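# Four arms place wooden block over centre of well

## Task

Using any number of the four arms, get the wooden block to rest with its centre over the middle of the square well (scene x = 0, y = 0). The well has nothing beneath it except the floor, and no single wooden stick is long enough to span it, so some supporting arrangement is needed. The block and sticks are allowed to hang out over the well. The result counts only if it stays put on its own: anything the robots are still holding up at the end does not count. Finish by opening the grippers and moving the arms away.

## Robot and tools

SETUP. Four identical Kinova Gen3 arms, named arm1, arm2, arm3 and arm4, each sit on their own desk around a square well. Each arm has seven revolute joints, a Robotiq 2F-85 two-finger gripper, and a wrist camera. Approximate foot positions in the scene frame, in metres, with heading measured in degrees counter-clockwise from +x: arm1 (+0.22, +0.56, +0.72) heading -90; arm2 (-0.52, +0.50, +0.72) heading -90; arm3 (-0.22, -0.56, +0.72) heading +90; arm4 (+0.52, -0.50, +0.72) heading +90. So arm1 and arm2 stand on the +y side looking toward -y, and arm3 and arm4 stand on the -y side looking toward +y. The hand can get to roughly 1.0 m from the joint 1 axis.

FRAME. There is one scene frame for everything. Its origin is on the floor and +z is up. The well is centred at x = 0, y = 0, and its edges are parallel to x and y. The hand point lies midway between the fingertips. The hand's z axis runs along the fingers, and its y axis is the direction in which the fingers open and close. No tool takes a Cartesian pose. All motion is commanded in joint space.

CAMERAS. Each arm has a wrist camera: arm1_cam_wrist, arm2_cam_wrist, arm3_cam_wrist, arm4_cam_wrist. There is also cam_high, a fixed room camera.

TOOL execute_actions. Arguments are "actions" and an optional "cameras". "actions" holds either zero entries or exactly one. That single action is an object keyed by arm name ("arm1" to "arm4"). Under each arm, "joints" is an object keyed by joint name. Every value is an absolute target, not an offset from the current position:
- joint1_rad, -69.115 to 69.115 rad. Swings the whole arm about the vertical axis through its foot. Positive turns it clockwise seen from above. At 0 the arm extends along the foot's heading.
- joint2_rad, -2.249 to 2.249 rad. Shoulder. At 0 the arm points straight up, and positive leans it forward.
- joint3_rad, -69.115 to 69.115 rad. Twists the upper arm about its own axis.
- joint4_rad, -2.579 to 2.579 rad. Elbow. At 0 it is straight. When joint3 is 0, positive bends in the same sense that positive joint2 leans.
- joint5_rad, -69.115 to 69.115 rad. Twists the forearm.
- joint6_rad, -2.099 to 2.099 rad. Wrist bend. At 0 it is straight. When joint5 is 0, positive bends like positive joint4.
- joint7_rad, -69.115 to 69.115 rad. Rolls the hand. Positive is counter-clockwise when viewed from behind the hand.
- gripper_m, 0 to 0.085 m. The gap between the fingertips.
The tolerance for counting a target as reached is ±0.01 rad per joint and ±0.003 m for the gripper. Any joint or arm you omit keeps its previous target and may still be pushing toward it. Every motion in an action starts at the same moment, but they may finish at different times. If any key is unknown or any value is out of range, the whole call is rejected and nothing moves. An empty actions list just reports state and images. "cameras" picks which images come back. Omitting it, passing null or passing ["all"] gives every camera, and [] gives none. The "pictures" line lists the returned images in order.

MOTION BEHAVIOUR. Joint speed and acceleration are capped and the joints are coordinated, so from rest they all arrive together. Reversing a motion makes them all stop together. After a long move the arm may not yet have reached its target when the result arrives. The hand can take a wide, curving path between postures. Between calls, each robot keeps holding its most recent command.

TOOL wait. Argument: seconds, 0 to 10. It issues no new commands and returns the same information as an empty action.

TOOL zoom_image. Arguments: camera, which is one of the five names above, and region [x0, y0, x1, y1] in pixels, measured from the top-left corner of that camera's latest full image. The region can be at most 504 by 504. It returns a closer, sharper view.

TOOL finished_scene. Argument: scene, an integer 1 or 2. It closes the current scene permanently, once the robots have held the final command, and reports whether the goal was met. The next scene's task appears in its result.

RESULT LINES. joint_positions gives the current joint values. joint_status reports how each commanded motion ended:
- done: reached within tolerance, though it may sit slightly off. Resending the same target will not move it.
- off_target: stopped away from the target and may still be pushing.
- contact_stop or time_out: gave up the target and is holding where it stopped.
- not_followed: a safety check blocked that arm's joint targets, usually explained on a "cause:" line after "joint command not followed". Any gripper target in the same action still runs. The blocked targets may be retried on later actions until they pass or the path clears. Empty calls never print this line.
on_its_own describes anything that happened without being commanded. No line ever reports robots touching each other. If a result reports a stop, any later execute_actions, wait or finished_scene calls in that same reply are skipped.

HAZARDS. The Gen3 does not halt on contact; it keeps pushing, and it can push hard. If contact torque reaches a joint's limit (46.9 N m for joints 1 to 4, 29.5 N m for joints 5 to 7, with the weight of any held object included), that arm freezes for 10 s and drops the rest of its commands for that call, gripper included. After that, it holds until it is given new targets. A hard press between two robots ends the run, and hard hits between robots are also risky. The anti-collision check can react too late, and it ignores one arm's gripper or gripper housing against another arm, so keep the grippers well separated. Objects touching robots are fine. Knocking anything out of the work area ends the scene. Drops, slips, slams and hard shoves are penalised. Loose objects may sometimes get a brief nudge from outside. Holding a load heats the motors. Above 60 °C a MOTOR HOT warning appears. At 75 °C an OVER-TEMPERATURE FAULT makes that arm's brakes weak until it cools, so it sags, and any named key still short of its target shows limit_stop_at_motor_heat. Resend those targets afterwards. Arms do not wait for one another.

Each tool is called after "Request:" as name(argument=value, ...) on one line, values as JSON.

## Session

Request:
execute_actions(actions=[])

Scene clock: 0.00 s.
Motor temperatures (°C, as the motors report them): arm1=[30 26 24 26 36 33 38] | arm2=[32 26 26 30 32 36 38] | arm3=[26 26 25 27 36 34 39] | arm4=[30 32 28 26 36 37 47]
arm1.joint_positions: joint1_rad=-0.481 joint2_rad=-0.387 joint3_rad=-0.058 joint4_rad=+1.466 joint5_rad=+0.003 joint6_rad=+1.965 joint7_rad=+1.724 gripper_m=+0.085
arm1.joint_status: not commanded
arm1.hand: x=+0.2740 y=+0.4224 z=+1.3399 quat_wxyz=(-0.032, -0.433, -0.900, +0.039) (m; scene frame)
arm2.joint_positions: joint1_rad=+0.245 joint2_rad=-0.353 joint3_rad=-0.106 joint4_rad=+1.510 joint5_rad=-0.061 joint6_rad=+1.955 joint7_rad=+1.767 gripper_m=+0.085
arm2.joint_status: not commanded
arm2.hand: x=-0.5367 y=+0.3441 z=+1.2781 quat_wxyz=(-0.014, -0.663, -0.749, -0.001) (m; scene frame)
arm3.joint_positions: joint1_rad=-0.238 joint2_rad=-0.386 joint3_rad=-0.119 joint4_rad=+1.470 joint5_rad=-0.014 joint6_rad=+2.011 joint7_rad=+1.313 gripper_m=+0.085
arm3.joint_status: not commanded
arm3.hand: x=-0.2561 y=-0.4322 z=+1.3043 quat_wxyz=(-0.024, +0.751, -0.659, -0.013) (m; scene frame)
arm4.joint_positions: joint1_rad=+0.267 joint2_rad=-0.365 joint3_rad=-0.058 joint4_rad=+1.465 joint5_rad=-0.081 joint6_rad=+2.013 joint7_rad=+1.110 gripper_m=+0.085
arm4.joint_status: not commanded
arm4.hand: x=+0.5450 y=-0.3559 z=+1.2683 quat_wxyz=(+0.015, +0.452, -0.892, -0.019) (m; scene frame)
pictures: arm1_cam_wrist, arm2_cam_wrist, arm3_cam_wrist, arm4_cam_wrist, cam_high
Images, in order (width x height): arm1_cam_wrist 504x504, arm2_cam_wrist 504x504, arm3_cam_wrist 504x504, arm4_cam_wrist 504x504, cam_high 504x504.

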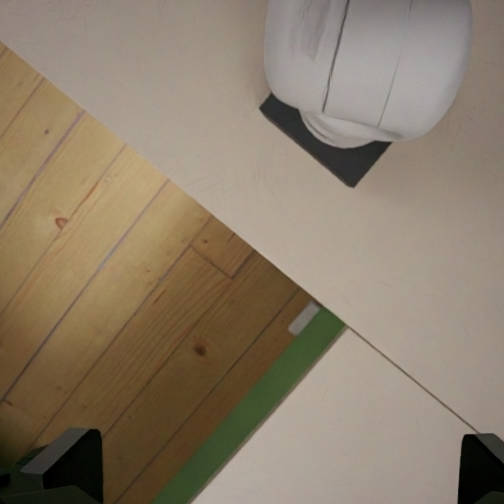

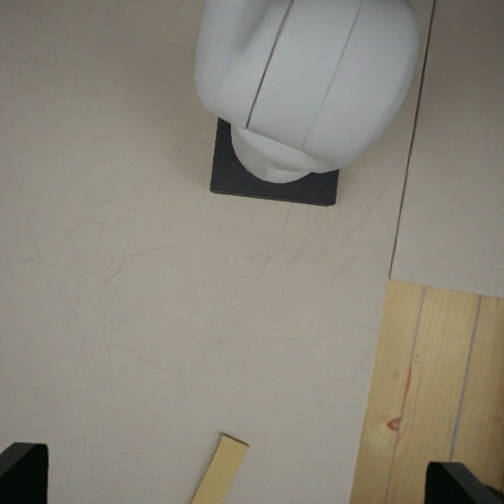

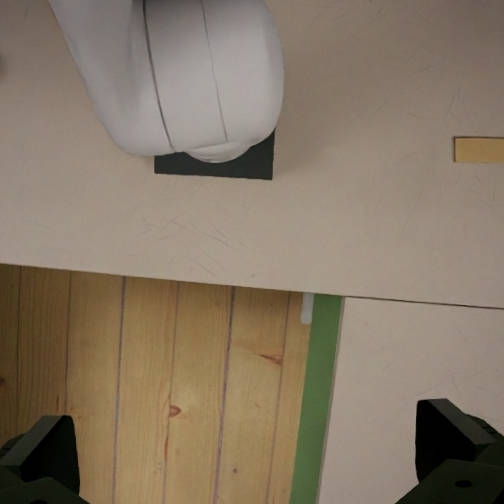

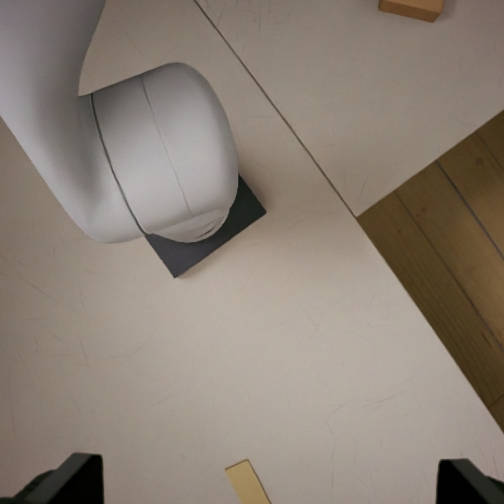

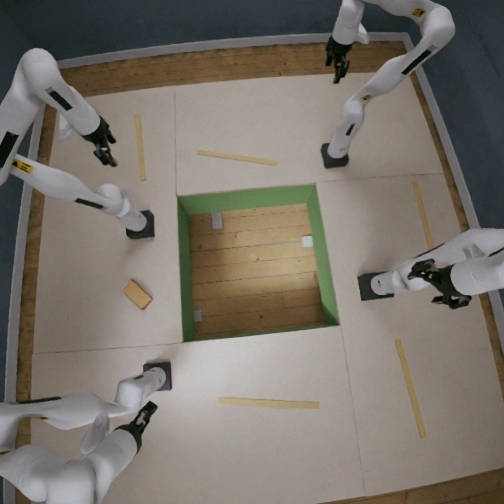

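Request:
execute_actions(actions=[{"arm1":{"joints":{"joint1_rad":-1.88,"joint2_rad":0.765,"joint3_rad":0,"joint4_rad":2.114,"joint5_rad":0,"joint6_rad":0.263,"joint7_rad":1.424}},"arm2":{"joints":{"joint1_rad":0.027,"joint2_rad":0.683,"joint3_rad":0,"joint4_rad":1.983,"joint5_rad":0,"joint6_rad":0.476,"joint7_rad":1.274}},"arm3":{"joints":{"joint1_rad":-1.651,"joint2_rad":0.672,"joint3_rad":0,"joint4_rad":2.129,"joint5_rad":0,"joint6_rad":0.341,"joint7_rad":1.553}},"arm4":{"joints":{"joint1_rad":0.319,"joint2_rad":0.635,"joint3_rad":0,"joint4_rad":1.949,"joint5_rad":0,"joint6_rad":0.558,"joint7_rad":1.716}}}])

Scene clock: 3.53 s.
Motor temperatures (°C, as the motors report them): arm1=[30 26 24 26 36 33 38] | arm2=[32 26 26 30 32 36 38] | arm3=[26 26 25 27 36 34 39] | arm4=[30 32 28 26 36 37 47]
arm1.joint_positions: joint1_rad=-1.880 joint2_rad=+0.765 joint3_rad=+0.000 joint4_rad=+2.114 joint5_rad=+0.000 joint6_rad=+0.263 joint7_rad=+1.424 gripper_m=+0.085
arm1.joint_status: all done
arm1.hand: x=+0.5810 y=+0.6443 z=+0.7986 quat_wxyz=(+0.002, +0.074, -0.997, +0.001) (m; scene frame)
arm2.joint_positions: joint1_rad=+0.027 joint2_rad=+0.683 joint3_rad=+0.000 joint4_rad=+1.983 joint5_rad=+0.000 joint6_rad=+0.476 joint7_rad=+1.274 gripper_m=+0.085
arm2.joint_status: all done
arm2.hand: x=-0.5367 y=+0.0900 z=+0.8007 quat_wxyz=(+0.004, -0.798, -0.603, -0.006) (m; scene frame)
arm3.joint_positions: joint1_rad=-1.651 joint2_rad=+0.672 joint3_rad=+0.000 joint4_rad=+2.129 joint5_rad=+0.000 joint6_rad=+0.341 joint7_rad=+1.553 gripper_m=+0.085
arm3.joint_status: all done
arm3.hand: x=-0.5843 y=-0.5767 z=+0.8006 quat_wxyz=(+0.000, +0.999, +0.048, +0.000) (m; scene frame)
arm4.joint_positions: joint1_rad=+0.319 joint2_rad=+0.635 joint3_rad=+0.000 joint4_rad=+1.949 joint5_rad=+0.000 joint6_rad=+0.558 joint7_rad=+1.716 gripper_m=+0.085
arm4.joint_status: all done
arm4.hand: x=+0.6723 y=-0.1116 z=+0.8001 quat_wxyz=(+0.005, +0.645, -0.764, +0.007) (m; scene frame)
pictures: arm1_cam_wrist, arm2_cam_wrist, arm3_cam_wrist, arm4_cam_wrist, cam_high
Images, in order (width x height): arm1_cam_wrist 504x504, arm2_cam_wrist 504x504, arm3_cam_wrist 504x504, arm4_cam_wrist 504x504, cam_high 504x504.

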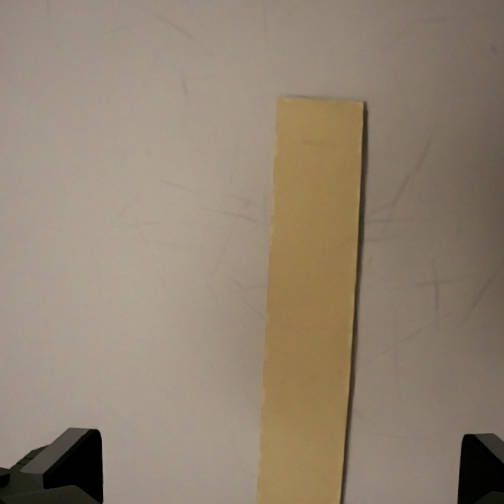

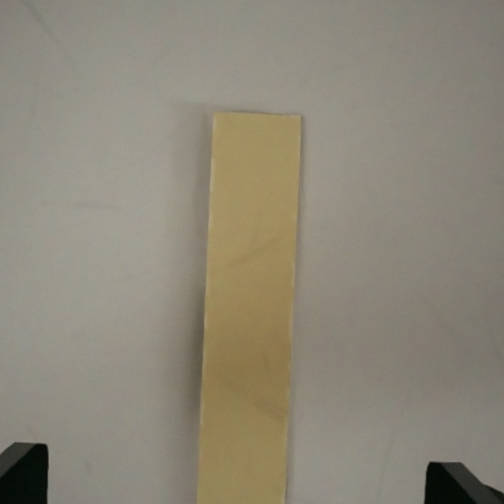

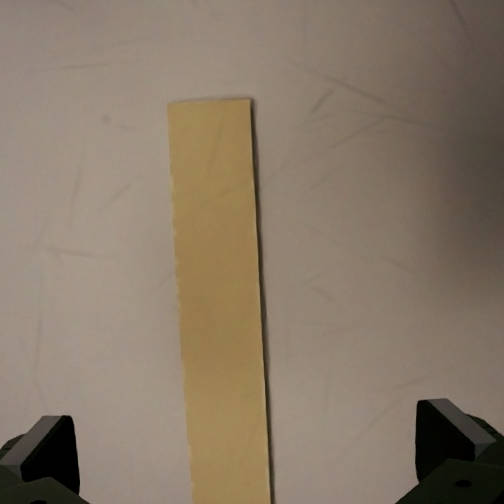

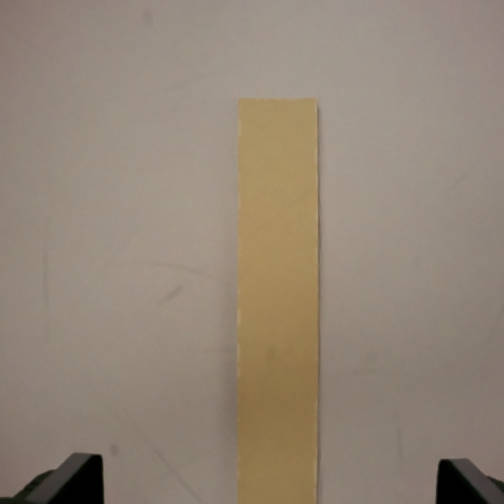

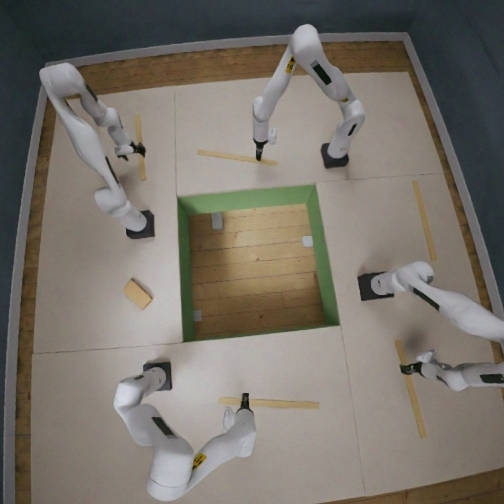

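Request:
execute_actions(actions=[{"arm1":{"joints":{"joint1_rad":-1.912,"joint2_rad":0.92,"joint4_rad":2.122,"joint6_rad":0.1,"joint7_rad":1.355}},"arm2":{"joints":{"joint2_rad":0.825,"joint4_rad":1.991,"joint6_rad":0.326,"joint7_rad":1.244}},"arm3":{"joints":{"joint1_rad":-1.64,"joint2_rad":0.835,"joint4_rad":2.131,"joint6_rad":0.176,"joint7_rad":1.62}},"arm4":{"joints":{"joint1_rad":0.305,"joint2_rad":0.786,"joint4_rad":1.918,"joint6_rad":0.43,"joint7_rad":1.705}}}], cameras=[])

Request:
execute_actions(actions=[{"arm1":{"joints":{"gripper_m":0.015}},"arm2":{"joints":{"gripper_m":0.015}},"arm3":{"joints":{"gripper_m":0.015}},"arm4":{"joints":{"gripper_m":0.015}}}])

Scene clock: 5.20 s.
Motor temperatures (°C, as the motors report them): arm1=[30 26 24 26 36 33 38] | arm2=[32 26 26 30 32 36 38] | arm3=[26 26 25 27 36 34 39] | arm4=[30 32 28 26 36 37 47]
arm1.joint_positions: joint1_rad=-1.912 joint2_rad=+0.920 joint3_rad=+0.000 joint4_rad=+2.122 joint5_rad=+0.000 joint6_rad=+0.100 joint7_rad=+1.355 gripper_m=+0.085
arm1.joint_status: all done
arm1.hand: x=+0.5713 y=+0.6536 z=+0.7408 quat_wxyz=(+0.002, +0.055, -0.998, +0.001) (m; scene frame)
arm2.joint_positions: joint1_rad=+0.027 joint2_rad=+0.825 joint3_rad=+0.000 joint4_rad=+1.991 joint5_rad=+0.000 joint6_rad=+0.326 joint7_rad=+1.244 gripper_m=+0.085
arm2.joint_status: all done
arm2.hand: x=-0.5364 y=+0.0906 z=+0.7415 quat_wxyz=(+0.004, -0.807, -0.591, -0.006) (m; scene frame)
arm3.joint_positions: joint1_rad=-1.640 joint2_rad=+0.835 joint3_rad=+0.000 joint4_rad=+2.131 joint5_rad=+0.000 joint6_rad=+0.176 joint7_rad=+1.620 gripper_m=+0.085
arm3.joint_status: all done
arm3.hand: x=-0.5844 y=-0.5728 z=+0.7405 quat_wxyz=(+0.000, +0.997, +0.076, +0.000) (m; scene frame)
arm4.joint_positions: joint1_rad=+0.305 joint2_rad=+0.786 joint3_rad=+0.000 joint4_rad=+1.918 joint5_rad=+0.000 joint6_rad=+0.430 joint7_rad=+1.705 gripper_m=+0.085
arm4.joint_status: all done
arm4.hand: x=+0.6722 y=-0.0938 z=+0.7404 quat_wxyz=(+0.001, +0.646, -0.764, +0.005) (m; scene frame)
pictures: none
No camera images: the call's "cameras" was empty. Leave "cameras" out to get every camera's image.

Scene clock: 6.20 s.
Motor temperatures (°C, as the motors report them): arm1=[30 26 24 26 36 33 38] | arm2=[32 26 26 30 32 36 38] | arm3=[26 26 25 27 36 34 39] | arm4=[30 32 28 26 36 37 47]
arm1.joint_positions: joint1_rad=-1.912 joint2_rad=+0.918 joint3_rad=+0.000 joint4_rad=+2.122 joint5_rad=+0.000 joint6_rad=+0.100 joint7_rad=+1.355 gripper_m=+0.023
arm1.joint_status: gripper_m off_target (ended at +0.023, target +0.015)
arm1.hand: x=+0.5717 y=+0.6536 z=+0.7414 quat_wxyz=(+0.001, +0.055, -0.998, +0.001) (m; scene frame)
arm2.joint_positions: joint1_rad=+0.027 joint2_rad=+0.823 joint3_rad=+0.000 joint4_rad=+1.991 joint5_rad=+0.000 joint6_rad=+0.326 joint7_rad=+1.244 gripper_m=+0.023
arm2.joint_status: gripper_m off_target (ended at +0.023, target +0.015)
arm2.hand: x=-0.5363 y=+0.0901 z=+0.7422 quat_wxyz=(+0.003, -0.807, -0.591, -0.005) (m; scene frame)
arm3.joint_positions: joint1_rad=-1.640 joint2_rad=+0.833 joint3_rad=+0.000 joint4_rad=+2.131 joint5_rad=+0.000 joint6_rad=+0.176 joint7_rad=+1.620 gripper_m=+0.023
arm3.joint_status: gripper_m off_target (ended at +0.023, target +0.015)
arm3.hand: x=-0.5850 y=-0.5726 z=+0.7412 quat_wxyz=(+0.000, +0.997, +0.075, -0.001) (m; scene frame)
arm4.joint_positions: joint1_rad=+0.305 joint2_rad=+0.784 joint3_rad=+0.000 joint4_rad=+1.918 joint5_rad=+0.000 joint6_rad=+0.431 joint7_rad=+1.705 gripper_m=+0.024
arm4.joint_status: gripper_m off_target (ended at +0.024, target +0.015)
arm4.hand: x=+0.6722 y=-0.0936 z=+0.7410 quat_wxyz=(+0.001, +0.646, -0.763, +0.005) (m; scene frame)
pictures: arm1_cam_wrist, arm2_cam_wrist, arm3_cam_wrist, arm4_cam_wrist, cam_high
Images, in order (width x height): arm1_cam_wrist 504x504, arm2_cam_wrist 504x504, arm3_cam_wrist 504x504, arm4_cam_wrist 504x504, cam_high 504x504.

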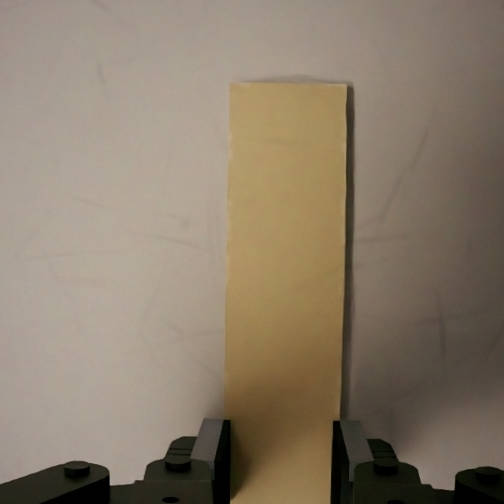

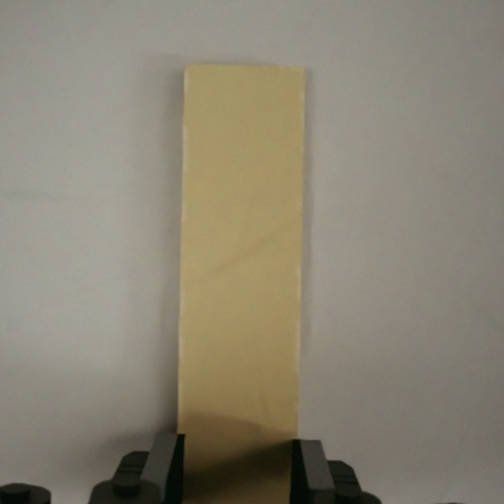

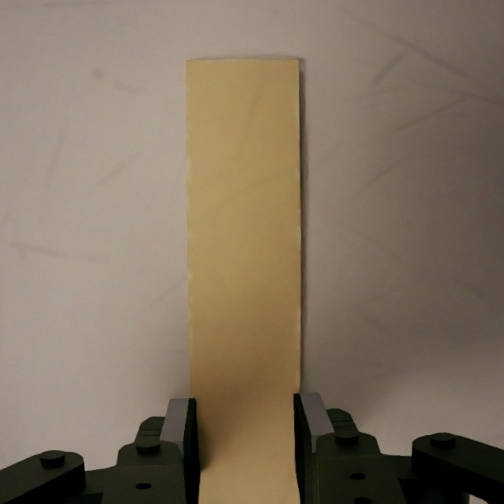

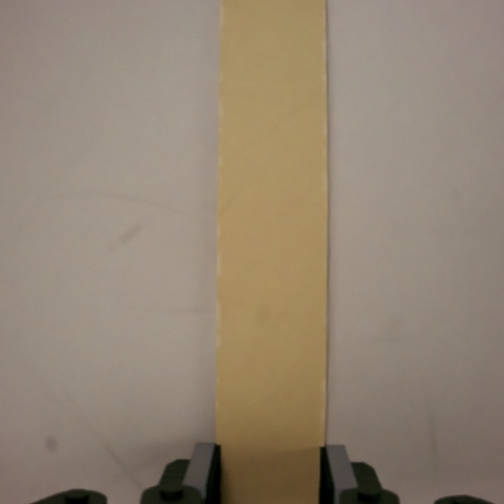

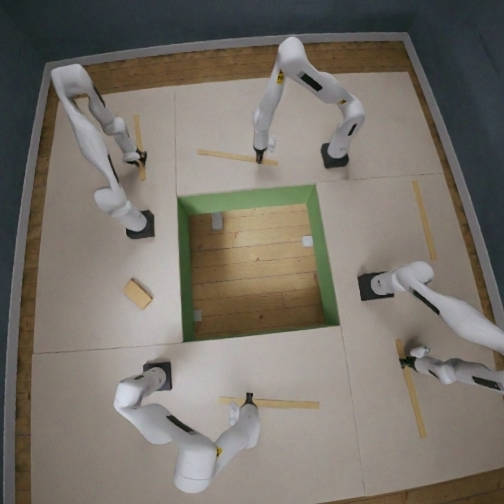

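Request:
execute_actions(actions=[{"arm1":{"joints":{"joint2_rad":0.6,"joint6_rad":0.4,"joint7_rad":2.1}},"arm2":{"joints":{"joint1_rad":0.4,"joint2_rad":0.7,"joint6_rad":0.45}},"arm3":{"joints":{"joint2_rad":0.55,"joint6_rad":0.4,"joint7_rad":2.4}},"arm4":{"joints":{"joint2_rad":0.68,"joint6_rad":0.53}}}], cameras=[])

Request:
execute_actions(actions=[{"arm1":{"joints":{"joint1_rad":0.866,"joint2_rad":0.45,"joint4_rad":2.284,"joint6_rad":0.3,"joint7_rad":2.45}},"arm3":{"joints":{"joint1_rad":0.915,"joint2_rad":0.68,"joint4_rad":2.302,"joint5_rad":1.75,"joint6_rad":-0.18,"joint7_rad":0.685}}}], cameras=["cam_high"])

Request:
execute_actions(actions=[{"arm1":{"joints":{"joint2_rad":0.782,"joint4_rad":2.308,"joint5_rad":1.11,"joint6_rad":-0.172,"joint7_rad":1.34}},"arm2":{"joints":{"joint1_rad":-0.23,"joint2_rad":0.93,"joint4_rad":1.414,"joint5_rad":-0.29,"joint6_rad":0.758,"joint7_rad":2.94}},"arm4":{"joints":{"joint1_rad":-0.31,"joint2_rad":0.895,"joint4_rad":1.356,"joint5_rad":-0.285,"joint6_rad":0.84,"joint7_rad":2.9}}}])

Request:
zoom_image(camera="cam_high", region=[215, 215, 295, 295])

Scene clock: 8.60 s.
Motor temperatures (°C, as the motors report them): arm1=[30 26 24 26 36 33 38] | arm2=[32 26 26 30 32 36 38] | arm3=[26 26 25 27 36 34 39] | arm4=[30 32 28 26 36 37 47]
arm1.joint_positions: joint1_rad=-1.912 joint2_rad=+0.600 joint3_rad=+0.000 joint4_rad=+2.122 joint5_rad=+0.000 joint6_rad=+0.400 joint7_rad=+2.100 gripper_m=+0.023
arm1.joint_status: all done
arm1.hand: x=+0.5770 y=+0.6556 z=+0.8587 quat_wxyz=(-0.008, +0.415, -0.910, +0.001) (m; scene frame)
arm2.joint_positions: joint1_rad=+0.400 joint2_rad=+0.700 joint3_rad=+0.000 joint4_rad=+1.991 joint5_rad=+0.000 joint6_rad=+0.450 joint7_rad=+1.244 gripper_m=+0.023
arm2.joint_status: all done
arm2.hand: x=-0.6842 y=+0.1257 z=+0.7921 quat_wxyz=(+0.005, -0.902, -0.431, -0.005) (m; scene frame)
arm3.joint_positions: joint1_rad=-1.640 joint2_rad=+0.550 joint3_rad=+0.000 joint4_rad=+2.131 joint5_rad=+0.000 joint6_rad=+0.400 joint7_rad=+2.400 gripper_m=+0.022
arm3.joint_status: all done
arm3.hand: x=-0.5957 y=-0.5739 z=+0.8451 quat_wxyz=(-0.011, +0.893, +0.449, -0.028) (m; scene frame)
arm4.joint_positions: joint1_rad=+0.305 joint2_rad=+0.680 joint3_rad=+0.000 joint4_rad=+1.918 joint5_rad=+0.000 joint6_rad=+0.530 joint7_rad=+1.705 gripper_m=+0.024
arm4.joint_status: all done
arm4.hand: x=+0.6715 y=-0.0951 z=+0.7857 quat_wxyz=(-0.001, +0.646, -0.763, +0.004) (m; scene frame)
pictures: none
No camera images: the call's "cameras" was empty. Leave "cameras" out to get every camera's image.

Scene clock: 12.47 s.
Motor temperatures (°C, as the motors report them): arm1=[30 26 24 26 36 33 38] | arm2=[32 26 26 30 32 36 38] | arm3=[26 26 25 27 36 34 39] | arm4=[30 32 28 26 36 37 47]
arm1.joint_positions: joint1_rad=+0.866 joint2_rad=+0.450 joint3_rad=+0.000 joint4_rad=+2.284 joint5_rad=+0.000 joint6_rad=+0.300 joint7_rad=+2.450 gripper_m=+0.023
arm1.joint_status: all done
arm1.hand: x=-0.0615 y=+0.3623 z=+0.8930 quat_wxyz=(+0.005, -0.707, -0.706, +0.055) (m; scene frame)
arm2.joint_positions: joint1_rad=+0.400 joint2_rad=+0.700 joint3_rad=+0.000 joint4_rad=+1.991 joint5_rad=+0.000 joint6_rad=+0.450 joint7_rad=+1.244 gripper_m=+0.023
arm2.joint_status: not commanded
arm2.hand: x=-0.6843 y=+0.1257 z=+0.7921 quat_wxyz=(+0.005, -0.902, -0.431, -0.005) (m; scene frame)
arm3.joint_positions: joint1_rad=+0.915 joint2_rad=+0.680 joint3_rad=+0.000 joint4_rad=+2.302 joint5_rad=+1.750 joint6_rad=-0.180 joint7_rad=+0.685 gripper_m=+0.022
arm3.joint_status: all done
arm3.hand: x=+0.0366 y=-0.3119 z=+0.7909 quat_wxyz=(-0.070, +0.702, -0.704, -0.082) (m; scene frame)
arm4.joint_positions: joint1_rad=+0.305 joint2_rad=+0.680 joint3_rad=+0.000 joint4_rad=+1.918 joint5_rad=+0.000 joint6_rad=+0.530 joint7_rad=+1.705 gripper_m=+0.024
arm4.joint_status: not commanded
arm4.hand: x=+0.6715 y=-0.0951 z=+0.7857 quat_wxyz=(-0.001, +0.646, -0.763, +0.004) (m; scene frame)
pictures: cam_high
Images, in order (width x height): cam_high 504x504.

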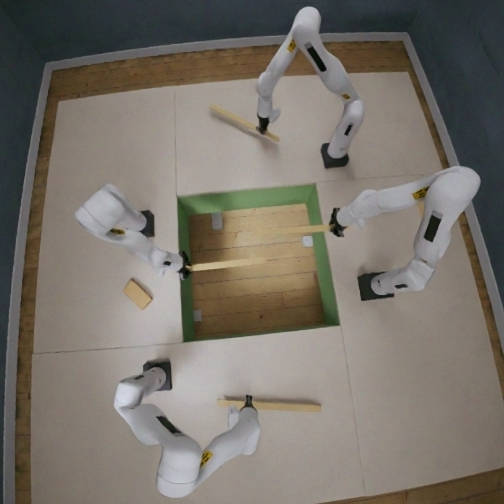

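Scene clock: 14.77 s.
Motor temperatures (°C, as the motors report them): arm1=[30 26 24 26 36 33 38] | arm2=[32 26 26 30 32 36 38] | arm3=[26 26 25 27 36 34 39] | arm4=[30 32 28 26 36 37 47]
arm1.joint_positions: joint1_rad=+0.866 joint2_rad=+0.782 joint3_rad=+0.000 joint4_rad=+2.308 joint5_rad=+1.110 joint6_rad=-0.172 joint7_rad=+1.340 gripper_m=+0.023
arm1.joint_status: all done
arm1.hand: x=-0.0402 y=+0.3179 z=+0.7918 quat_wxyz=(-0.070, -0.703, -0.704, +0.072) (m; scene frame)
arm2.joint_positions: joint1_rad=-0.230 joint2_rad=+0.930 joint3_rad=+0.000 joint4_rad=+1.414 joint5_rad=-0.290 joint6_rad=+0.758 joint7_rad=+2.940 gripper_m=+0.023
arm2.joint_status: all done
arm2.hand: x=-0.3263 y=-0.0485 z=+0.7913 quat_wxyz=(-0.105, -0.066, -0.992, -0.012) (m; scene frame)
arm3.joint_positions: joint1_rad=+0.915 joint2_rad=+0.680 joint3_rad=+0.000 joint4_rad=+2.302 joint5_rad=+1.750 joint6_rad=-0.180 joint7_rad=+0.685 gripper_m=+0.022
arm3.joint_status: not commanded
arm3.hand: x=+0.0366 y=-0.3119 z=+0.7909 quat_wxyz=(-0.070, +0.702, -0.704, -0.082) (m; scene frame)
arm4.joint_positions: joint1_rad=-0.310 joint2_rad=+0.896 joint3_rad=+0.000 joint4_rad=+1.356 joint5_rad=-0.285 joint6_rad=+0.840 joint7_rad=+2.900 gripper_m=+0.024
arm4.joint_status: all done
arm4.hand: x=+0.2981 y=+0.0532 z=+0.7972 quat_wxyz=(+0.014, +0.992, -0.057, -0.109) (m; scene frame)
pictures: arm1_cam_wrist, arm2_cam_wrist, arm3_cam_wrist, arm4_cam_wrist, cam_high
Images, in order (width x height): arm1_cam_wrist 504x504, arm2_cam_wrist 504x504, arm3_cam_wrist 504x504, arm4_cam_wrist 504x504, cam_high 504x504.

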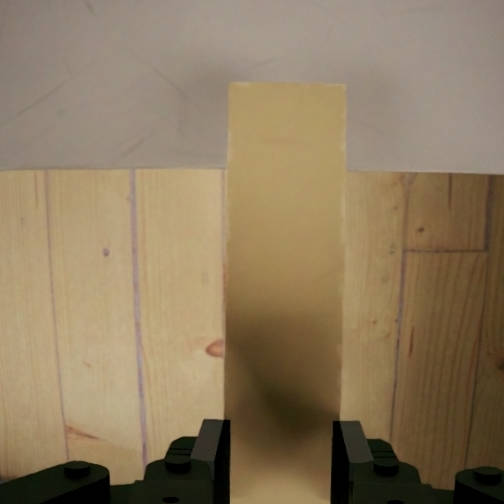

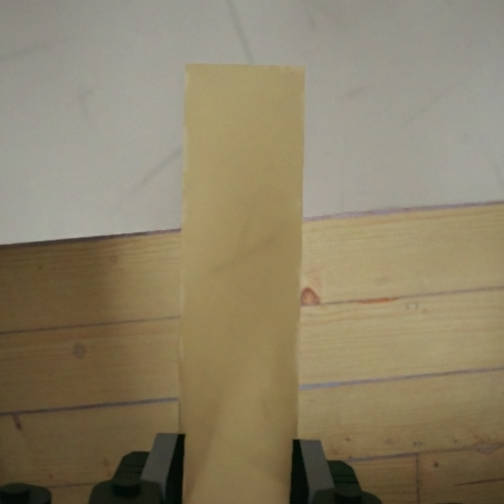

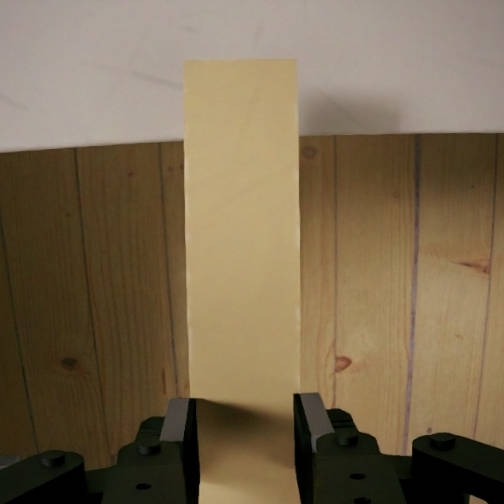

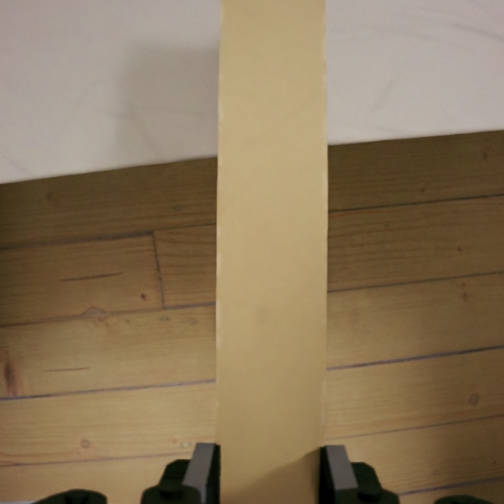

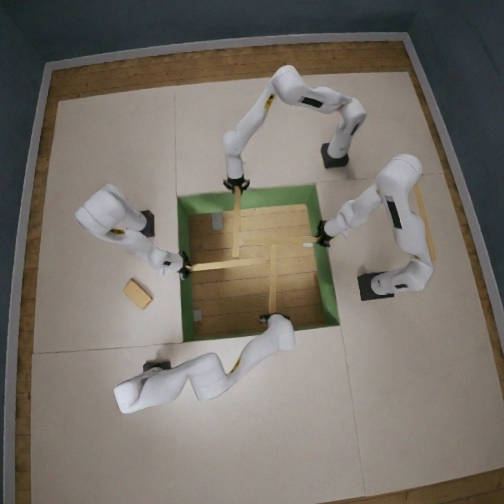

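Region (215, 215, 295, 295) of cam_high's 504x504 image, scaled by 6.300, with more detail than that image has.

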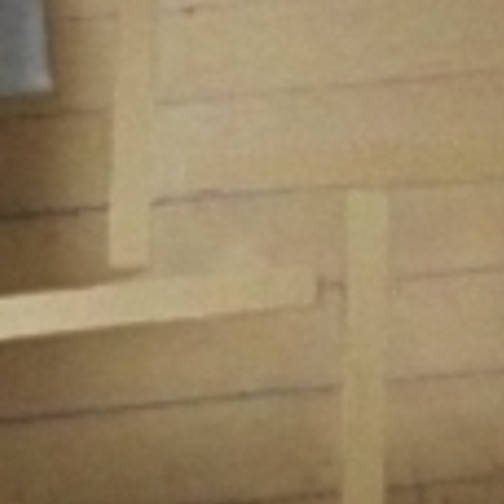

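Request:
execute_actions(actions=[{"arm2":{"joints":{"joint1_rad":-0.268}},"arm3":{"joints":{"joint6_rad":-0.168}},"arm4":{"joints":{"joint1_rad":-0.352,"joint2_rad":0.899}}}], cameras=[])

Request:
execute_actions(actions=[{"arm2":{"joints":{"joint7_rad":3.025}},"arm4":{"joints":{"joint7_rad":2.978}}}])

Request:
zoom_image(camera="cam_high", region=[225, 225, 285, 285])

Scene clock: 15.73 s.
Motor temperatures (°C, as the motors report them): arm1=[30 26 24 26 36 33 38] | arm2=[32 26 26 30 32 36 38] | arm3=[26 26 25 27 36 34 39] | arm4=[30 32 28 26 36 37 47]
arm1.joint_positions: joint1_rad=+0.866 joint2_rad=+0.782 joint3_rad=+0.000 joint4_rad=+2.308 joint5_rad=+1.110 joint6_rad=-0.172 joint7_rad=+1.340 gripper_m=+0.023
arm1.joint_status: not commanded
arm1.hand: x=-0.0402 y=+0.3179 z=+0.7918 quat_wxyz=(-0.070, -0.703, -0.704, +0.072) (m; scene frame)
arm2.joint_positions: joint1_rad=-0.268 joint2_rad=+0.930 joint3_rad=+0.000 joint4_rad=+1.414 joint5_rad=-0.290 joint6_rad=+0.758 joint7_rad=+2.940 gripper_m=+0.023
arm2.joint_status: all done
arm2.hand: x=-0.3057 y=-0.0408 z=+0.7915 quat_wxyz=(-0.105, -0.047, -0.993, -0.014) (m; scene frame)
arm3.joint_positions: joint1_rad=+0.915 joint2_rad=+0.680 joint3_rad=+0.000 joint4_rad=+2.302 joint5_rad=+1.750 joint6_rad=-0.168 joint7_rad=+0.685 gripper_m=+0.022
arm3.joint_status: all done
arm3.hand: x=+0.0395 y=-0.3142 z=+0.7904 quat_wxyz=(-0.071, +0.702, -0.705, -0.077) (m; scene frame)
arm4.joint_positions: joint1_rad=-0.352 joint2_rad=+0.899 joint3_rad=+0.000 joint4_rad=+1.356 joint5_rad=-0.285 joint6_rad=+0.840 joint7_rad=+2.900 gripper_m=+0.024
arm4.joint_status: all done
arm4.hand: x=+0.2755 y=+0.0425 z=+0.7950 quat_wxyz=(+0.018, +0.993, -0.037, -0.108) (m; scene frame)
pictures: none
No camera images: the call's "cameras" was empty. Leave "cameras" out to get every camera's image.

Scene clock: 16.40 s.
Motor temperatures (°C, as the motors report them): arm1=[30 26 24 26 36 33 38] | arm2=[32 26 26 30 32 36 38] | arm3=[26 26 25 27 36 34 39] | arm4=[30 32 28 26 36 37 47]
arm1.joint_positions: joint1_rad=+0.866 joint2_rad=+0.782 joint3_rad=+0.000 joint4_rad=+2.308 joint5_rad=+1.110 joint6_rad=-0.172 joint7_rad=+1.340 gripper_m=+0.023
arm1.joint_status: not commanded
arm1.hand: x=-0.0402 y=+0.3179 z=+0.7918 quat_wxyz=(-0.070, -0.703, -0.704, +0.072) (m; scene frame)
arm2.joint_positions: joint1_rad=-0.268 joint2_rad=+0.930 joint3_rad=+0.000 joint4_rad=+1.414 joint5_rad=-0.290 joint6_rad=+0.758 joint7_rad=+3.025 gripper_m=+0.023
arm2.joint_status: all done
arm2.hand: x=-0.3056 y=-0.0408 z=+0.7915 quat_wxyz=(-0.105, -0.005, -0.994, -0.009) (m; scene frame)
arm3.joint_positions: joint1_rad=+0.915 joint2_rad=+0.680 joint3_rad=+0.000 joint4_rad=+2.302 joint5_rad=+1.750 joint6_rad=-0.168 joint7_rad=+0.685 gripper_m=+0.022
arm3.joint_status: not commanded
arm3.hand: x=+0.0395 y=-0.3142 z=+0.7904 quat_wxyz=(-0.071, +0.702, -0.705, -0.077) (m; scene frame)
arm4.joint_positions: joint1_rad=-0.352 joint2_rad=+0.900 joint3_rad=+0.000 joint4_rad=+1.356 joint5_rad=-0.285 joint6_rad=+0.840 joint7_rad=+2.978 gripper_m=+0.024
arm4.joint_status: all done
arm4.hand: x=+0.2754 y=+0.0425 z=+0.7950 quat_wxyz=(+0.014, +0.994, +0.002, -0.109) (m; scene frame)
pictures: arm1_cam_wrist, arm2_cam_wrist, arm3_cam_wrist, arm4_cam_wrist, cam_high
Images, in order (width x height): arm1_cam_wrist 504x504, arm2_cam_wrist 504x504, arm3_cam_wrist 504x504, arm4_cam_wrist 504x504, cam_high 504x504.

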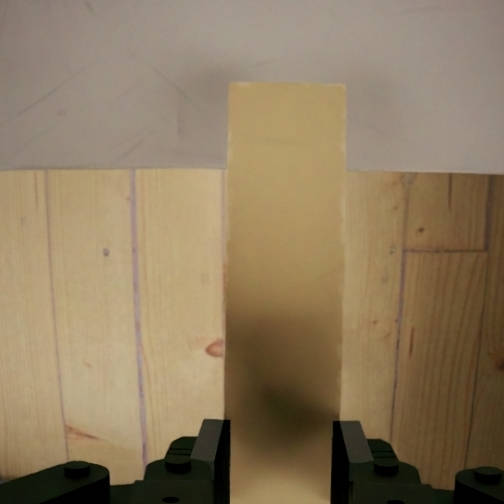

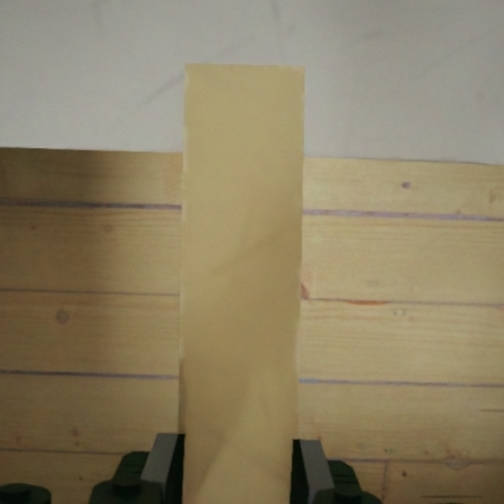

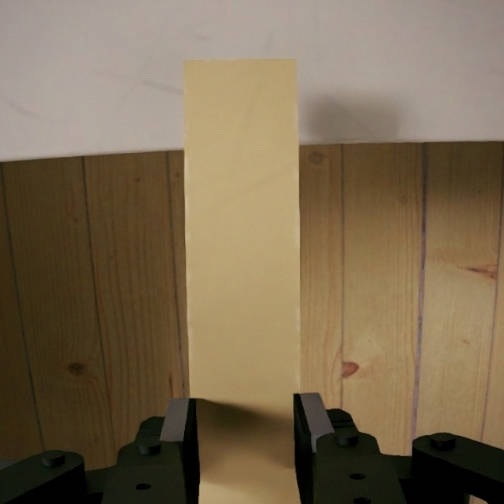

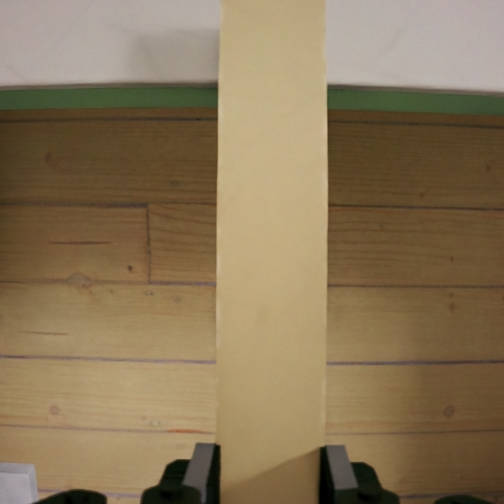

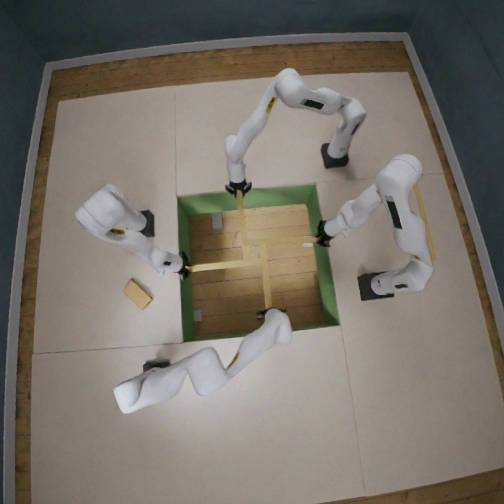

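Region (225, 225, 285, 285) of cam_high's 504x504 image, scaled by 8.400, with more detail than that image has.

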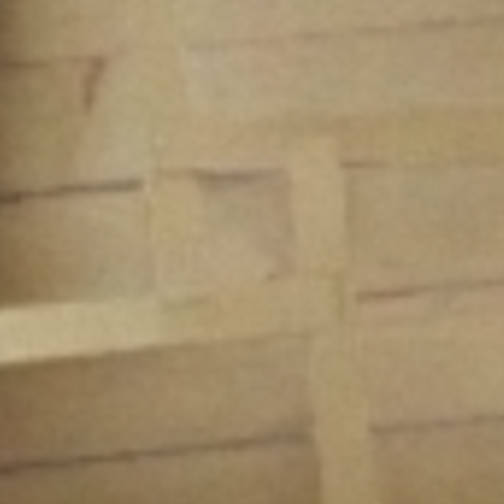

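Request:
execute_actions(actions=[{"arm1":{"joints":{"joint2_rad":0.881,"joint4_rad":2.298,"joint5_rad":0.754,"joint6_rad":-0.225,"joint7_rad":1.696}},"arm2":{"joints":{"joint2_rad":0.986,"joint5_rad":-0.303,"joint6_rad":0.704,"joint7_rad":3.043}},"arm3":{"joints":{"joint2_rad":0.778,"joint5_rad":1.18,"joint6_rad":-0.18,"joint7_rad":1.255}},"arm4":{"joints":{"joint2_rad":0.95,"joint5_rad":-0.3,"joint6_rad":0.792,"joint7_rad":3.0}}}], cameras=["cam_high"])

Request:
zoom_image(camera="cam_high", region=[225, 225, 285, 285])

Scene clock: 17.77 s.
Motor temperatures (°C, as the motors report them): arm1=[30 26 24 26 36 33 38] | arm2=[32 26 26 30 32 36 38] | arm3=[26 26 25 27 36 34 39] | arm4=[30 32 28 26 36 37 47]
arm1.joint_positions: joint1_rad=+0.866 joint2_rad=+0.881 joint3_rad=+0.000 joint4_rad=+2.298 joint5_rad=+0.754 joint6_rad=-0.225 joint7_rad=+1.696 gripper_m=+0.023
arm1.joint_status: all done
arm1.hand: x=-0.0403 y=+0.3182 z=+0.7608 quat_wxyz=(-0.070, -0.705, -0.702, +0.072) (m; scene frame)
arm2.joint_positions: joint1_rad=-0.268 joint2_rad=+0.985 joint3_rad=+0.000 joint4_rad=+1.414 joint5_rad=-0.303 joint6_rad=+0.704 joint7_rad=+3.043 gripper_m=+0.023
arm2.joint_status: all done
arm2.hand: x=-0.3058 y=-0.0421 z=+0.7607 quat_wxyz=(-0.104, -0.006, -0.995, -0.008) (m; scene frame)
arm3.joint_positions: joint1_rad=+0.915 joint2_rad=+0.778 joint3_rad=+0.000 joint4_rad=+2.302 joint5_rad=+1.180 joint6_rad=-0.180 joint7_rad=+1.255 gripper_m=+0.022
arm3.joint_status: all done
arm3.hand: x=+0.0398 y=-0.3138 z=+0.7597 quat_wxyz=(-0.071, +0.699, -0.708, -0.077) (m; scene frame)
arm4.joint_positions: joint1_rad=-0.352 joint2_rad=+0.949 joint3_rad=+0.000 joint4_rad=+1.356 joint5_rad=-0.300 joint6_rad=+0.792 joint7_rad=+3.000 gripper_m=+0.024
arm4.joint_status: all done
arm4.hand: x=+0.2739 y=+0.0446 z=+0.7670 quat_wxyz=(+0.014, +0.994, +0.003, -0.110) (m; scene frame)
pictures: cam_high
Images, in order (width x height): cam_high 504x504.

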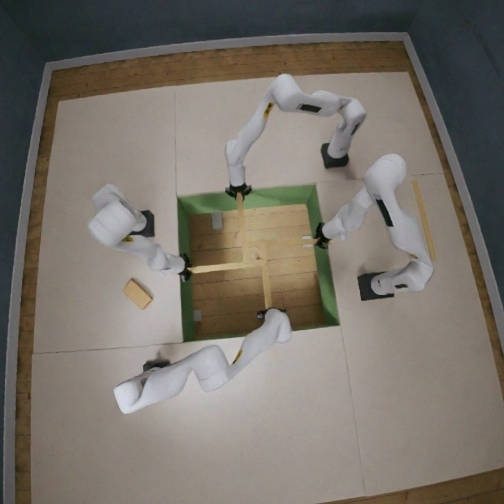

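Region (225, 225, 285, 285) of cam_high's 504x504 image, scaled by 8.400, with more detail than that image has.

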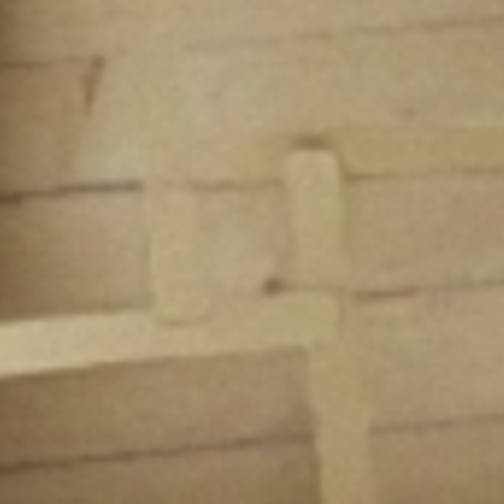

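Request:
execute_actions(actions=[{"arm3":{"joints":{"gripper_m":0.085}},"arm4":{"joints":{"gripper_m":0.085}}}], cameras=[])

Request:
execute_actions(actions=[{"arm1":{"joints":{"gripper_m":0.085}},"arm2":{"joints":{"gripper_m":0.085}},"arm3":{"joints":{"joint2_rad":0.6}}}], cameras=[])

Request:
execute_actions(actions=[{"arm1":{"joints":{"joint2_rad":0.3}},"arm2":{"joints":{"joint2_rad":0.5,"joint6_rad":1.19}},"arm3":{"joints":{"joint1_rad":1.592,"joint2_rad":0.469,"joint4_rad":2.169,"joint5_rad":0,"joint6_rad":0.504,"joint7_rad":-0.85}},"arm4":{"joints":{"joint2_rad":0.6,"joint6_rad":1.14}}}], cameras=["cam_high","arm3_cam_wrist"])

Scene clock: 19.20 s.
Motor temperatures (°C, as the motors report them): arm1=[30 26 24 26 36 33 38] | arm2=[32 26 26 30 32 36 38] | arm3=[26 26 25 27 36 34 39] | arm4=[30 32 28 26 36 37 47]
arm1.joint_positions: joint1_rad=+0.866 joint2_rad=+0.882 joint3_rad=+0.000 joint4_rad=+2.298 joint5_rad=+0.754 joint6_rad=-0.224 joint7_rad=+1.696 gripper_m=+0.023
arm1.joint_status: not commanded
arm1.hand: x=-0.0402 y=+0.3185 z=+0.7606 quat_wxyz=(-0.070, -0.705, -0.702, +0.071) (m; scene frame)
arm2.joint_positions: joint1_rad=-0.268 joint2_rad=+0.986 joint3_rad=+0.000 joint4_rad=+1.414 joint5_rad=-0.303 joint6_rad=+0.704 joint7_rad=+3.043 gripper_m=+0.023
arm2.joint_status: not commanded
arm2.hand: x=-0.3061 y=-0.0418 z=+0.7602 quat_wxyz=(-0.104, -0.006, -0.995, -0.008) (m; scene frame)
arm3.joint_positions: joint1_rad=+0.915 joint2_rad=+0.778 joint3_rad=+0.000 joint4_rad=+2.302 joint5_rad=+1.180 joint6_rad=-0.180 joint7_rad=+1.255 gripper_m=+0.085
arm3.joint_status: all done
arm3.hand: x=+0.0399 y=-0.3136 z=+0.7598 quat_wxyz=(-0.071, +0.699, -0.708, -0.077) (m; scene frame)
arm4.joint_positions: joint1_rad=-0.352 joint2_rad=+0.950 joint3_rad=+0.000 joint4_rad=+1.356 joint5_rad=-0.300 joint6_rad=+0.792 joint7_rad=+3.000 gripper_m=+0.085
arm4.joint_status: all done
arm4.hand: x=+0.2743 y=+0.0442 z=+0.7661 quat_wxyz=(+0.014, +0.994, +0.003, -0.110) (m; scene frame)
pictures: none
No camera images: the call's "cameras" was empty. Leave "cameras" out to get every camera's image.

Scene clock: 20.47 s.
Motor temperatures (°C, as the motors report them): arm1=[30 26 24 26 36 33 38] | arm2=[32 26 26 30 32 36 38] | arm3=[26 26 25 27 36 34 39] | arm4=[30 32 28 26 36 37 47]
arm1.joint_positions: joint1_rad=+0.866 joint2_rad=+0.881 joint3_rad=+0.000 joint4_rad=+2.298 joint5_rad=+0.754 joint6_rad=-0.225 joint7_rad=+1.696 gripper_m=+0.085
arm1.joint_status: all done
arm1.hand: x=-0.0404 y=+0.3180 z=+0.7609 quat_wxyz=(-0.070, -0.705, -0.702, +0.072) (m; scene frame)
arm2.joint_positions: joint1_rad=-0.268 joint2_rad=+0.986 joint3_rad=+0.000 joint4_rad=+1.414 joint5_rad=-0.303 joint6_rad=+0.704 joint7_rad=+3.043 gripper_m=+0.085
arm2.joint_status: all done
arm2.hand: x=-0.3060 y=-0.0417 z=+0.7601 quat_wxyz=(-0.104, -0.006, -0.995, -0.009) (m; scene frame)
arm3.joint_positions: joint1_rad=+0.915 joint2_rad=+0.600 joint3_rad=+0.000 joint4_rad=+2.302 joint5_rad=+1.180 joint6_rad=-0.180 joint7_rad=+1.255 gripper_m=+0.085
arm3.joint_status: all done
arm3.hand: x=+0.0792 y=-0.2813 z=+0.8276 quat_wxyz=(-0.159, +0.697, -0.696, -0.069) (m; scene frame)
arm4.joint_positions: joint1_rad=-0.352 joint2_rad=+0.950 joint3_rad=+0.000 joint4_rad=+1.356 joint5_rad=-0.300 joint6_rad=+0.792 joint7_rad=+3.000 gripper_m=+0.085
arm4.joint_status: not commanded
arm4.hand: x=+0.2743 y=+0.0442 z=+0.7661 quat_wxyz=(+0.014, +0.994, +0.003, -0.110) (m; scene frame)
pictures: none
No camera images: the call's "cameras" was empty. Leave "cameras" out to get every camera's image.

Scene clock: 23.03 s.
Motor temperatures (°C, as the motors report them): arm1=[30 26 24 26 36 33 38] | arm2=[32 26 26 30 32 36 38] | arm3=[26 26 25 27 36 34 39] | arm4=[30 32 28 26 36 37 47]
arm1.joint_positions: joint1_rad=+0.866 joint2_rad=+0.300 joint3_rad=+0.000 joint4_rad=+2.298 joint5_rad=+0.754 joint6_rad=-0.225 joint7_rad=+1.696 gripper_m=+0.085
arm1.joint_status: all done
arm1.hand: x=-0.1439 y=+0.2326 z=+1.0124 quat_wxyz=(-0.041, -0.647, -0.675, +0.353) (m; scene frame)
arm2.joint_positions: joint1_rad=-0.268 joint2_rad=+0.500 joint3_rad=+0.000 joint4_rad=+1.414 joint5_rad=-0.303 joint6_rad=+1.190 joint7_rad=+3.043 gripper_m=+0.085
arm2.joint_status: all done
arm2.hand: x=-0.3035 y=+0.0274 z=+1.0302 quat_wxyz=(-0.145, +0.053, -0.988, -0.017) (m; scene frame)
arm3.joint_positions: joint1_rad=+1.592 joint2_rad=+0.469 joint3_rad=+0.000 joint4_rad=+2.169 joint5_rad=+0.000 joint6_rad=+0.504 joint7_rad=-0.850 gripper_m=+0.085
arm3.joint_status: all done
arm3.hand: x=+0.1251 y=-0.5807 z=+0.8669 quat_wxyz=(+0.000, -0.934, -0.358, +0.001) (m; scene frame)
arm4.joint_positions: joint1_rad=-0.352 joint2_rad=+0.600 joint3_rad=+0.000 joint4_rad=+1.356 joint5_rad=-0.300 joint6_rad=+1.140 joint7_rad=+3.000 gripper_m=+0.085
arm4.joint_status: all done
arm4.hand: x=+0.2735 y=-0.0035 z=+0.9665 quat_wxyz=(+0.020, +0.989, +0.046, -0.138) (m; scene frame)
pictures: arm3_cam_wrist, cam_high
Images, in order (width x height): arm3_cam_wrist 504x504, cam_high 504x504.

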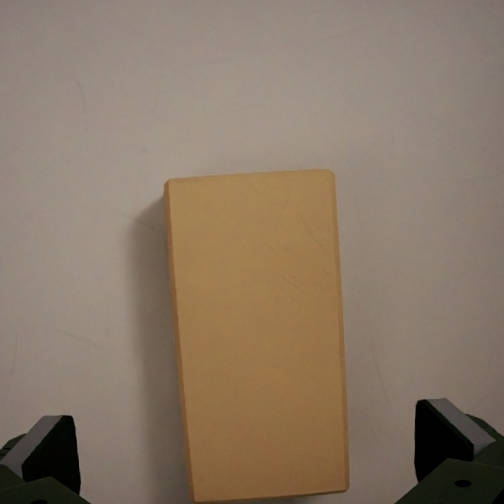

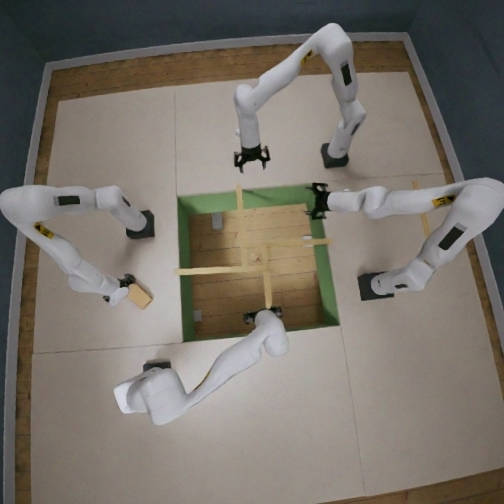

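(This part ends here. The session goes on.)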